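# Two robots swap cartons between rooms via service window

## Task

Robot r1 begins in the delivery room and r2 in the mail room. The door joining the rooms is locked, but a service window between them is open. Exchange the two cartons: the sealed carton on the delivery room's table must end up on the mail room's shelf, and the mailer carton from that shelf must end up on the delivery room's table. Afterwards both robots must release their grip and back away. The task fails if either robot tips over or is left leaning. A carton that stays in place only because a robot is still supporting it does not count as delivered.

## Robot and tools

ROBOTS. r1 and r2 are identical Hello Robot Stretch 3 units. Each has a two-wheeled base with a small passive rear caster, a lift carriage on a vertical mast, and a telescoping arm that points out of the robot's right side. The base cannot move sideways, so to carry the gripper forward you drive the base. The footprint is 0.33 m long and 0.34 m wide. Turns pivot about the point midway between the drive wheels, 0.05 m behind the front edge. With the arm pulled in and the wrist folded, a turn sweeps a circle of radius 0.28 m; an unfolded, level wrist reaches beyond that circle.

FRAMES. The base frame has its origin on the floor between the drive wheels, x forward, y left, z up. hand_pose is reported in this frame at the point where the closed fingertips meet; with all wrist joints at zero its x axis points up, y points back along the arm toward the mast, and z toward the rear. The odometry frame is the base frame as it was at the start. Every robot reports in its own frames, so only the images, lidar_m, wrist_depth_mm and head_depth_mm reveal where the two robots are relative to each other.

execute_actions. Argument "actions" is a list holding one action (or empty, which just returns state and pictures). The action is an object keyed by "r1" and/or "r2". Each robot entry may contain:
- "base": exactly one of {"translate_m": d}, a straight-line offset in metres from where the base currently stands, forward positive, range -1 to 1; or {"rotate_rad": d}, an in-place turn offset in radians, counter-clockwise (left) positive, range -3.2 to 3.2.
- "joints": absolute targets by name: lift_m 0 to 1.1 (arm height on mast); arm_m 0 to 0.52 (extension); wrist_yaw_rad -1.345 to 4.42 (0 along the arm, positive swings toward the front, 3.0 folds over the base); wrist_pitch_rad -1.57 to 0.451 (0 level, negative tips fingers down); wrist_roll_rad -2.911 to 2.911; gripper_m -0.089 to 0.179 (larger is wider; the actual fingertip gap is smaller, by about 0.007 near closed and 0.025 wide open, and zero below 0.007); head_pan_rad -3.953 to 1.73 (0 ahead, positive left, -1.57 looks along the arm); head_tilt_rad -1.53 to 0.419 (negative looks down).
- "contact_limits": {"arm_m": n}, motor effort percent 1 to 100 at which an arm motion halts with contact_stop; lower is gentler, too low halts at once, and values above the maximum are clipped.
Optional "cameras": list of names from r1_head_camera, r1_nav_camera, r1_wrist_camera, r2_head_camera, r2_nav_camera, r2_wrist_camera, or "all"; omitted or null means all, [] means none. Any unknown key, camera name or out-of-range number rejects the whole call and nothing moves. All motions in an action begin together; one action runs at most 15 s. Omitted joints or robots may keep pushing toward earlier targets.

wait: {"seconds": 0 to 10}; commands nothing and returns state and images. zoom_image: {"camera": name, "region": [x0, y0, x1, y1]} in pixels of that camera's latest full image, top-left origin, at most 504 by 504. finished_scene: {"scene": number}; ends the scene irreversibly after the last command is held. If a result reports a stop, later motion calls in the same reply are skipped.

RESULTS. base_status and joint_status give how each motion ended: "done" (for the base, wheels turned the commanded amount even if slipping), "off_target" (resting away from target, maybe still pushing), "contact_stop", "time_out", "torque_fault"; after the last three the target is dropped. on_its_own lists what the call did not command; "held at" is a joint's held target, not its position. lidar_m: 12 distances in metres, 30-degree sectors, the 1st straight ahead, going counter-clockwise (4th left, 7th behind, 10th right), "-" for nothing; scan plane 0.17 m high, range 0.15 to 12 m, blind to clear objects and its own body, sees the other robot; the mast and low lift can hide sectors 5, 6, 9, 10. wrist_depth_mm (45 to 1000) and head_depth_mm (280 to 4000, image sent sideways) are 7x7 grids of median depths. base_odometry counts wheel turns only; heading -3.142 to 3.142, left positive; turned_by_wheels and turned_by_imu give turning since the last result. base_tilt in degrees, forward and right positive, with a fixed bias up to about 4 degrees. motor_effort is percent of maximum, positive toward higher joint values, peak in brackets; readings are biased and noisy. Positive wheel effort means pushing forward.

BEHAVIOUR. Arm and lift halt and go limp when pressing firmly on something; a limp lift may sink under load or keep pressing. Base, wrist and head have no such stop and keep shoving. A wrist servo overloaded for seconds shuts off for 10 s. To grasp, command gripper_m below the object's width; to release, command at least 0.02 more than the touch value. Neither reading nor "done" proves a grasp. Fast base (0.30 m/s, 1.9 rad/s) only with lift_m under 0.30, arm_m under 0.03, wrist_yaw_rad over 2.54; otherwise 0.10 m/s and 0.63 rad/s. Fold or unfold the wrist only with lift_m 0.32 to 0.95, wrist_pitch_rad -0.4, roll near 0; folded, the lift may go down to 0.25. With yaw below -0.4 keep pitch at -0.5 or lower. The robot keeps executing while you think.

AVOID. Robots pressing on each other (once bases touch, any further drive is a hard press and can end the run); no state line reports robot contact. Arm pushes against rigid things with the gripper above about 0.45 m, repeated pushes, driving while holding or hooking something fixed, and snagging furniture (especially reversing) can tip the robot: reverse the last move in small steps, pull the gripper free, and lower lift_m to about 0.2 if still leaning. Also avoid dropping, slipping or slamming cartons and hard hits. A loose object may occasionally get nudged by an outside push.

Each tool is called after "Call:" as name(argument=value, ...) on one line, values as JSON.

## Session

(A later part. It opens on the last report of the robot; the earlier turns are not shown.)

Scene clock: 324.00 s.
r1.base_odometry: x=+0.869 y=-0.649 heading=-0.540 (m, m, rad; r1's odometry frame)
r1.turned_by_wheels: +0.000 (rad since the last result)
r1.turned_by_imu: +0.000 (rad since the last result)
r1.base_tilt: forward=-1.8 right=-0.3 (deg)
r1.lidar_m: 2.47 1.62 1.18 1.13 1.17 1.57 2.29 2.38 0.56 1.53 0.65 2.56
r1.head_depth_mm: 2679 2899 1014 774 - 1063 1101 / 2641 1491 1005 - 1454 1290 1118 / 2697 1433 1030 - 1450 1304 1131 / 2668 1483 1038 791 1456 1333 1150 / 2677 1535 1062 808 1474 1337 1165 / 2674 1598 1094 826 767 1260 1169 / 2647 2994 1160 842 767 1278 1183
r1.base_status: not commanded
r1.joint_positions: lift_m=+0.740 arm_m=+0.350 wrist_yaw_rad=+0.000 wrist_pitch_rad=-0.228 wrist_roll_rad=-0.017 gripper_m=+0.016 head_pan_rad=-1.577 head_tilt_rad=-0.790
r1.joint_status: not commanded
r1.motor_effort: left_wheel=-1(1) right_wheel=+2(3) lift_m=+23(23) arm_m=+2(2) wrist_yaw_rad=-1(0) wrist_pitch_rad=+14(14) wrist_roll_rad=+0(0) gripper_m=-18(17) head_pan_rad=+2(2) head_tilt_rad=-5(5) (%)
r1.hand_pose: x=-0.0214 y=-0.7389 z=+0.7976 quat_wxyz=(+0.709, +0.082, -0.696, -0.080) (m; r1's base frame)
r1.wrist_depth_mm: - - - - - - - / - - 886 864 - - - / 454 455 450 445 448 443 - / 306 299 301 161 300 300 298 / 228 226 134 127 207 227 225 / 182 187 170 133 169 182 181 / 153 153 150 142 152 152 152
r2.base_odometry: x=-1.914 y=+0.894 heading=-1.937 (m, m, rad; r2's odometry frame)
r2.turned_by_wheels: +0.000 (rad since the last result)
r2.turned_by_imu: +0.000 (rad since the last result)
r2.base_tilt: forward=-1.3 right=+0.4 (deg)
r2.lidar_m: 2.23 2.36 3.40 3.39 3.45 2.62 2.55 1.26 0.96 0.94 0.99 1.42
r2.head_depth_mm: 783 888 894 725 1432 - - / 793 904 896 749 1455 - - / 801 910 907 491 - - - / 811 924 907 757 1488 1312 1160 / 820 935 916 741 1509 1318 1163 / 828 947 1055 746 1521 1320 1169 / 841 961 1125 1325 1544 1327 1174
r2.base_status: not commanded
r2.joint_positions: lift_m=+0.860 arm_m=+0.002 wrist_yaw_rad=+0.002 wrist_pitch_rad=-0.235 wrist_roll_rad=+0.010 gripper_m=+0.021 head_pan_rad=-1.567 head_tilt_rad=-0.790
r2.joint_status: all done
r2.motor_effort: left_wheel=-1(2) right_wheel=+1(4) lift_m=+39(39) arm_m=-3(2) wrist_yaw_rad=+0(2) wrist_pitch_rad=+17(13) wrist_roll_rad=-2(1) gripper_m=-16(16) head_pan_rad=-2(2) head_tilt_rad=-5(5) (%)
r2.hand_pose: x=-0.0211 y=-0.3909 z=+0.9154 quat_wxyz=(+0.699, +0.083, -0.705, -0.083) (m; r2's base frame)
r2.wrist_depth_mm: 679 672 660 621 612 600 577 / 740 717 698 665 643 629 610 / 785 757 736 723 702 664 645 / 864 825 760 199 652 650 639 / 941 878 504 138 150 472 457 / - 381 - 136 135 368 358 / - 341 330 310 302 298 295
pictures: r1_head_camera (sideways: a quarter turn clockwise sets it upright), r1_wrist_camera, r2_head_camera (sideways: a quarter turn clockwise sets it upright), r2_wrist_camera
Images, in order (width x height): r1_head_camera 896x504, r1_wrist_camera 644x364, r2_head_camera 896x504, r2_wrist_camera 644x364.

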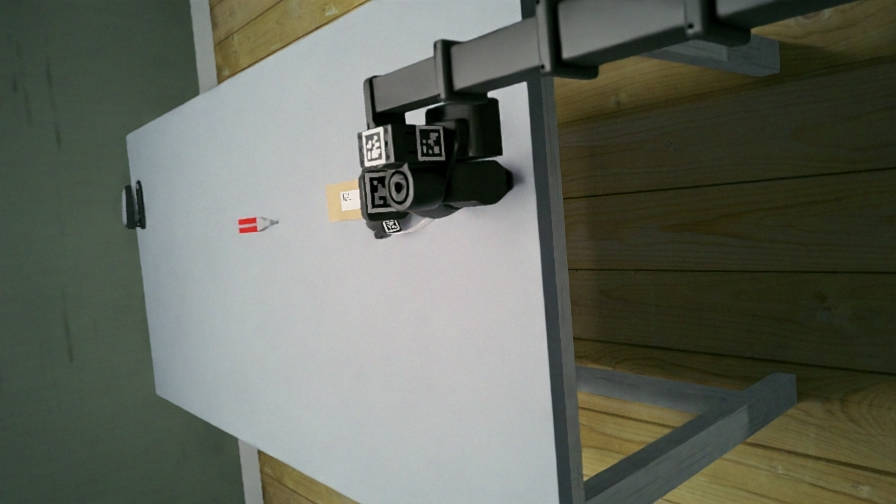

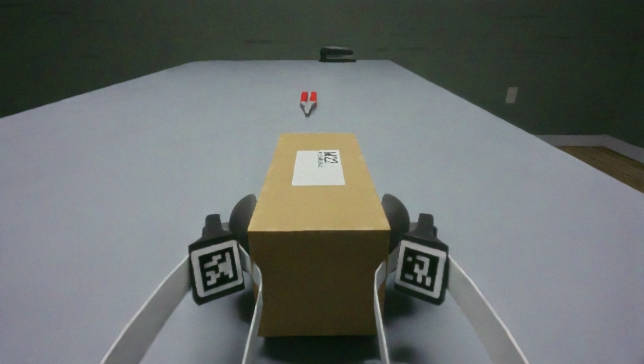

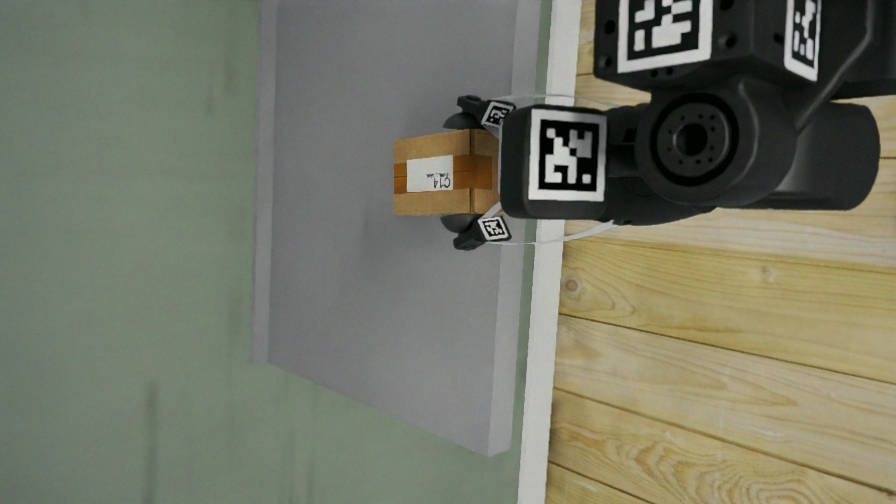

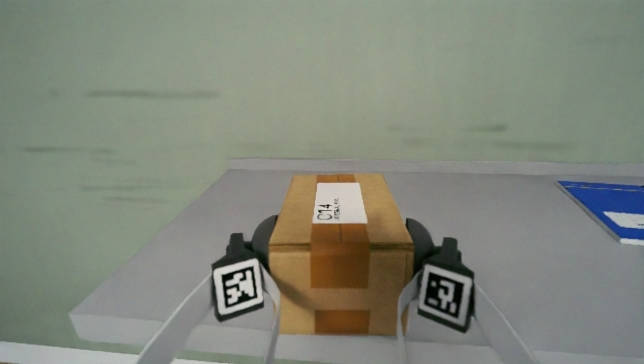

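Call:
execute_actions(actions=[{"r1":{"joints":{"lift_m":0.732}},"r2":{"joints":{"arm_m":0.28,"lift_m":0.78}}}], cameras=[])

Call:
execute_actions(actions=[{"r1":{"joints":{"gripper_m":0.17}},"r2":{"joints":{"lift_m":0.73}}}], cameras=[])

Call:
execute_actions(actions=[{"r1":{"joints":{"arm_m":0}},"r2":{"joints":{"gripper_m":0.17}}}], cameras=[])

Call:
execute_actions(actions=[{"r2":{"joints":{"arm_m":0}}}], cameras=["r1_wrist_camera","r2_wrist_camera"])

Scene clock: 337.17 s.
r1.base_odometry: x=+0.869 y=-0.649 heading=-0.540 (m, m, rad; r1's odometry frame)
r1.turned_by_wheels: +0.000 (rad since the last result)
r1.turned_by_imu: +0.000 (rad since the last result)
r1.base_tilt: forward=-1.7 right=-0.3 (deg)
r1.lidar_m: 2.47 1.61 1.18 1.13 1.17 1.57 2.30 2.38 0.56 1.53 0.65 2.56
r1.head_depth_mm: 2694 2901 1012 772 - 1068 1099 / 2683 1489 1007 - 1449 1294 1116 / 2662 1435 1029 - 1439 1308 1132 / 2705 1480 1040 791 1456 1328 1149 / 2679 1539 1062 809 1471 1330 1157 / 2662 1619 1089 828 771 1256 1163 / 2645 2997 1159 842 767 1277 1186
r1.base_status: not commanded
r1.joint_positions: lift_m=+0.732 arm_m=+0.350 wrist_yaw_rad=+0.000 wrist_pitch_rad=-0.227 wrist_roll_rad=-0.017 gripper_m=+0.016 head_pan_rad=-1.577 head_tilt_rad=-0.790
r1.joint_status: all done
r1.motor_effort: left_wheel=-1(2) right_wheel=+2(2) lift_m=+23(24) arm_m=+2(2) wrist_yaw_rad=+0(1) wrist_pitch_rad=+14(14) wrist_roll_rad=+0(0) gripper_m=-19(18) head_pan_rad=+3(2) head_tilt_rad=-5(5) (%)
r1.hand_pose: x=-0.0214 y=-0.7389 z=+0.7898 quat_wxyz=(+0.709, +0.081, -0.696, -0.080) (m; r1's base frame)
r1.wrist_depth_mm: - - - - - - - / - 833 845 821 831 - - / 424 423 428 430 423 418 - / 286 288 285 160 283 282 282 / 216 217 135 127 194 213 213 / 172 172 159 133 159 172 171 / 144 144 142 140 143 143 142
r2.base_odometry: x=-1.914 y=+0.894 heading=-1.937 (m, m, rad; r2's odometry frame)
r2.turned_by_wheels: +0.000 (rad since the last result)
r2.turned_by_imu: +0.000 (rad since the last result)
r2.base_tilt: forward=-1.3 right=+0.6 (deg)
r2.lidar_m: 2.22 2.36 3.39 3.41 3.46 2.61 2.56 1.26 0.96 0.94 0.99 1.42
r2.head_depth_mm: 785 892 917 - - 1277 1142 / 792 899 959 - 1443 1302 1152 / 800 913 968 678 1470 1307 1154 / 812 926 910 737 1486 1311 1157 / 818 934 918 740 1499 1314 1167 / 829 945 1055 746 1523 1325 1166 / 836 962 1128 1322 1546 1333 1170
r2.base_status: not commanded
r2.joint_positions: lift_m=+0.780 arm_m=+0.280 wrist_yaw_rad=+0.000 wrist_pitch_rad=-0.234 wrist_roll_rad=+0.010 gripper_m=+0.021 head_pan_rad=-1.567 head_tilt_rad=-0.790
r2.joint_status: all done
r2.motor_effort: left_wheel=-2(2) right_wheel=+2(2) lift_m=+23(32) arm_m=+2(3) wrist_yaw_rad=-1(1) wrist_pitch_rad=+16(17) wrist_roll_rad=-2(2) gripper_m=-16(16) head_pan_rad=-3(2) head_tilt_rad=-5(4) (%)
r2.hand_pose: x=-0.0215 y=-0.6683 z=+0.8361 quat_wxyz=(+0.699, +0.082, -0.705, -0.083) (m; r2's base frame)
r2.wrist_depth_mm: 410 392 384 372 359 350 338 / 431 422 407 392 382 372 359 / 462 449 435 423 403 394 379 / 510 470 444 199 413 403 400 / 531 335 337 138 150 312 313 / 259 257 - 136 134 246 244 / 210 209 208 192 196 201 201
pictures: none
No camera images: the call's "cameras" was empty. Leave "cameras" out to get every camera's image.

Scene clock: 339.20 s.
r1.base_odometry: x=+0.869 y=-0.649 heading=-0.540 (m, m, rad; r1's odometry frame)
r1.turned_by_wheels: +0.000 (rad since the last result)
r1.turned_by_imu: +0.000 (rad since the last result)
r1.base_tilt: forward=-1.7 right=-0.3 (deg)
r1.lidar_m: 2.46 1.61 1.18 1.13 1.17 1.57 2.29 2.38 0.56 1.53 0.65 2.56
r1.head_depth_mm: 2681 2915 1016 772 - 1067 1101 / 2636 1483 1007 - 1439 1296 1114 / 2684 1426 1028 - 1430 1315 1131 / 2680 1489 1040 792 1464 1324 1143 / 2671 1534 1062 810 1472 1353 1162 / 2666 1613 1087 825 766 1262 1168 / 2663 2989 1156 844 767 1277 1185
r1.base_status: not commanded
r1.joint_positions: lift_m=+0.732 arm_m=+0.350 wrist_yaw_rad=+0.000 wrist_pitch_rad=-0.224 wrist_roll_rad=-0.017 gripper_m=+0.170 head_pan_rad=-1.577 head_tilt_rad=-0.790
r1.joint_status: all done
r1.motor_effort: left_wheel=-1(1) right_wheel=+2(2) lift_m=+23(22) arm_m=+2(2) wrist_yaw_rad=+0(0) wrist_pitch_rad=+12(14) wrist_roll_rad=+0(0) gripper_m=+1(83) head_pan_rad=+2(2) head_tilt_rad=-5(5) (%)
r1.hand_pose: x=-0.0214 y=-0.7392 z=+0.7906 quat_wxyz=(+0.709, +0.080, -0.696, -0.079) (m; r1's base frame)
r1.wrist_depth_mm: - - - - - - - / - 862 846 835 - - - / 441 437 437 423 432 430 - / 292 289 288 164 291 288 285 / 225 223 207 127 205 220 215 / - 173 167 133 173 168 175 / 144 145 144 141 144 144 144
r2.base_odometry: x=-1.914 y=+0.894 heading=-1.937 (m, m, rad; r2's odometry frame)
r2.turned_by_wheels: +0.000 (rad since the last result)
r2.turned_by_imu: +0.000 (rad since the last result)
r2.base_tilt: forward=-1.2 right=+0.5 (deg)
r2.lidar_m: 2.23 2.36 3.38 3.40 3.45 2.62 2.56 1.26 0.96 0.94 0.99 1.42
r2.head_depth_mm: 783 889 891 746 - - 1145 / 791 901 899 - 1457 1306 1146 / 804 912 932 - 1482 1318 1155 / 807 924 908 737 1491 1311 1158 / 818 934 917 741 1494 1313 1160 / 827 943 1052 744 1520 1330 1159 / 841 959 1124 1322 1544 1333 1169
r2.base_status: not commanded
r2.joint_positions: lift_m=+0.730 arm_m=+0.280 wrist_yaw_rad=+0.000 wrist_pitch_rad=-0.225 wrist_roll_rad=+0.010 gripper_m=+0.021 head_pan_rad=-1.567 head_tilt_rad=-0.790
r2.joint_status: all done
r2.motor_effort: left_wheel=-1(1) right_wheel=+3(2) lift_m=+23(23) arm_m=+3(3) wrist_yaw_rad=+1(1) wrist_pitch_rad=+12(16) wrist_roll_rad=-2(2) gripper_m=-16(16) head_pan_rad=-1(1) head_tilt_rad=-4(4) (%)
r2.hand_pose: x=-0.0215 y=-0.6690 z=+0.7883 quat_wxyz=(+0.699, +0.079, -0.706, -0.080) (m; r2's base frame)
r2.wrist_depth_mm: 406 397 382 367 362 350 337 / 436 423 412 392 386 371 359 / 473 441 429 417 399 388 377 / 497 341 336 195 325 320 310 / 244 241 251 138 149 229 226 / 187 184 - 136 134 178 175 / 151 151 149 143 142 145 144
pictures: none
No camera images: the call's "cameras" was empty. Leave "cameras" out to get every camera's image.

Scene clock: 342.97 s.
r1.base_odometry: x=+0.869 y=-0.649 heading=-0.540 (m, m, rad; r1's odometry frame)
r1.turned_by_wheels: +0.000 (rad since the last result)
r1.turned_by_imu: +0.000 (rad since the last result)
r1.base_tilt: forward=-1.8 right=-0.3 (deg)
r1.lidar_m: 2.47 1.61 1.18 1.13 1.17 1.57 2.29 2.38 0.56 1.53 0.64 2.56
r1.head_depth_mm: 2676 2926 1012 753 782 1057 - / 2668 1496 990 766 1454 1324 - / 2681 1433 1015 779 1435 1378 1115 / 2660 1482 1039 795 749 1320 1149 / 2710 1532 1058 810 1468 1343 1153 / 2644 1610 1086 826 770 1254 1165 / 2690 3002 1161 843 770 1278 1182
r1.base_status: not commanded
r1.joint_positions: lift_m=+0.732 arm_m=+0.001 wrist_yaw_rad=+0.000 wrist_pitch_rad=-0.223 wrist_roll_rad=-0.017 gripper_m=+0.170 head_pan_rad=-1.577 head_tilt_rad=-0.790
r1.joint_status: all done
joint sent to its limit — the command would take r1.arm_m past its lower limit, so that joint was sent only as far as its limit.
r1.motor_effort: left_wheel=-1(1) right_wheel=+2(2) lift_m=+23(23) arm_m=-2(4) wrist_yaw_rad=+0(0) wrist_pitch_rad=+12(12) wrist_roll_rad=+0(0) gripper_m=+0(0) head_pan_rad=+2(3) head_tilt_rad=-5(5) (%)
r1.hand_pose: x=-0.0214 y=-0.3909 z=+0.7909 quat_wxyz=(+0.709, +0.080, -0.696, -0.078) (m; r1's base frame)
r1.wrist_depth_mm: - - - - - - - / - - 896 858 - - - / 446 441 440 437 439 434 - / 294 293 293 289 290 295 289 / 321 315 324 322 322 322 - / - - - - - 385 - / - - - - - 388 -
r2.base_odometry: x=-1.914 y=+0.894 heading=-1.937 (m, m, rad; r2's odometry frame)
r2.turned_by_wheels: +0.000 (rad since the last result)
r2.turned_by_imu: +0.000 (rad since the last result)
r2.base_tilt: forward=-1.3 right=+0.4 (deg)
r2.lidar_m: 2.22 2.35 3.37 3.40 3.44 2.61 2.56 1.26 0.96 0.94 1.00 1.42
r2.head_depth_mm: 785 893 889 742 - - 1146 / 792 900 911 - 1452 1305 1148 / 801 915 919 - 1478 1311 1153 / 809 923 912 735 1475 1317 1157 / 821 936 916 741 1501 1321 1160 / 827 950 1055 743 1521 1323 1166 / 839 960 1127 1324 1537 1327 1169
r2.base_status: not commanded
r2.joint_positions: lift_m=+0.730 arm_m=+0.280 wrist_yaw_rad=+0.000 wrist_pitch_rad=-0.222 wrist_roll_rad=+0.010 gripper_m=+0.170 head_pan_rad=-1.567 head_tilt_rad=-0.790
r2.joint_status: all done
r2.motor_effort: left_wheel=-2(2) right_wheel=+2(2) lift_m=+22(23) arm_m=+4(3) wrist_yaw_rad=+0(1) wrist_pitch_rad=+10(12) wrist_roll_rad=-2(2) gripper_m=+0(83) head_pan_rad=-2(2) head_tilt_rad=-5(4) (%)
r2.hand_pose: x=-0.0215 y=-0.6693 z=+0.7891 quat_wxyz=(+0.699, +0.078, -0.706, -0.079) (m; r2's base frame)
r2.wrist_depth_mm: 414 400 385 376 362 352 339 / 442 422 408 392 390 369 356 / 464 449 425 411 400 390 377 / 497 348 342 198 327 321 316 / 246 258 239 139 209 231 228 / 196 - 184 140 166 180 180 / - 146 151 146 147 146 -
pictures: none
No camera images: the call's "cameras" was empty. Leave "cameras" out to get every camera's image.

Scene clock: 346.23 s.
r1.base_odometry: x=+0.869 y=-0.649 heading=-0.540 (m, m, rad; r1's odometry frame)
r1.turned_by_wheels: +0.000 (rad since the last result)
r1.turned_by_imu: +0.000 (rad since the last result)
r1.base_tilt: forward=-1.7 right=-0.3 (deg)
r1.lidar_m: 2.46 1.61 1.18 1.13 1.17 1.57 2.29 2.38 0.56 1.54 0.64 2.57
r1.head_depth_mm: 2676 2947 1015 752 785 1064 - / 2639 1497 985 767 1456 1317 - / 2689 1436 1010 779 1433 1373 1112 / 2675 1487 1035 793 748 1325 1144 / 2661 1530 1060 810 1474 1347 1164 / 2647 1618 1087 828 768 1262 1166 / 2677 2991 1156 840 768 1276 1185
r1.base_status: not commanded
r1.joint_positions: lift_m=+0.732 arm_m=+0.001 wrist_yaw_rad=+0.000 wrist_pitch_rad=-0.223 wrist_roll_rad=-0.017 gripper_m=+0.170 head_pan_rad=-1.577 head_tilt_rad=-0.790
r1.joint_status: not commanded
r1.motor_effort: left_wheel=-2(2) right_wheel=+2(2) lift_m=+23(23) arm_m=-2(2) wrist_yaw_rad=+0(1) wrist_pitch_rad=+11(12) wrist_roll_rad=+0(0) gripper_m=+0(0) head_pan_rad=+3(2) head_tilt_rad=-5(5) (%)
r1.hand_pose: x=-0.0214 y=-0.3909 z=+0.7909 quat_wxyz=(+0.709, +0.080, -0.696, -0.078) (m; r1's base frame)
r1.wrist_depth_mm: - - - - - - - / - - 878 877 - - - / 451 440 443 433 440 439 - / 293 295 295 292 293 289 286 / 322 319 322 322 319 319 - / - - - - - 385 - / - - - - - 395 -
r2.base_odometry: x=-1.914 y=+0.894 heading=-1.937 (m, m, rad; r2's odometry frame)
r2.turned_by_wheels: +0.000 (rad since the last result)
r2.turned_by_imu: +0.000 (rad since the last result)
r2.base_tilt: forward=-1.3 right=+0.4 (deg)
r2.lidar_m: 2.23 2.35 3.39 3.40 3.44 2.62 2.56 1.26 0.96 0.94 0.99 1.42
r2.head_depth_mm: 784 892 895 727 1442 1311 - / 790 900 897 730 1443 1304 - / 800 911 904 733 1486 - - / 807 922 912 736 1483 1319 1159 / 817 933 917 740 1506 1317 1160 / 827 951 1054 743 1523 1327 1162 / 836 959 1129 1328 1544 1332 1169
r2.base_status: not commanded
r2.joint_positions: lift_m=+0.730 arm_m=+0.002 wrist_yaw_rad=+0.000 wrist_pitch_rad=-0.222 wrist_roll_rad=+0.010 gripper_m=+0.170 head_pan_rad=-1.567 head_tilt_rad=-0.790
r2.joint_status: all done
joint sent to its limit — the command would take r2.arm_m past its lower limit, so that joint was sent only as far as its limit.
r2.motor_effort: left_wheel=-2(2) right_wheel=+2(2) lift_m=+22(23) arm_m=-3(3) wrist_yaw_rad=-1(0) wrist_pitch_rad=+11(10) wrist_roll_rad=-2(2) gripper_m=+0(0) head_pan_rad=-1(3) head_tilt_rad=-5(4) (%)
r2.hand_pose: x=-0.0215 y=-0.3920 z=+0.7891 quat_wxyz=(+0.699, +0.078, -0.706, -0.079) (m; r2's base frame)
r2.wrist_depth_mm: 690 684 658 642 606 604 575 / 755 703 683 676 646 619 612 / 780 759 595 455 561 538 502 / 832 352 344 338 332 325 320 / 301 286 274 267 257 248 240 / 997 - 912 871 840 797 761 / - - 968 942 896 861 -
pictures: r1_wrist_camera, r2_wrist_camera
Images, in order (width x height): r1_wrist_camera 644x364, r2_wrist_camera 644x364.

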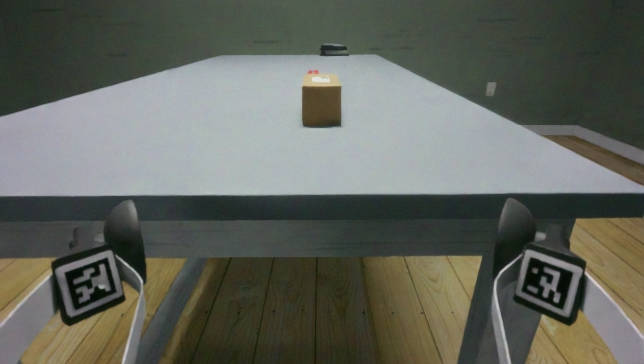

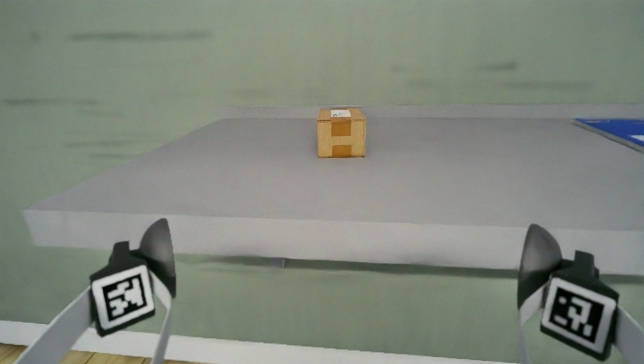

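Call:
finished_scene(scene=1)

The scene is finished: the task was done.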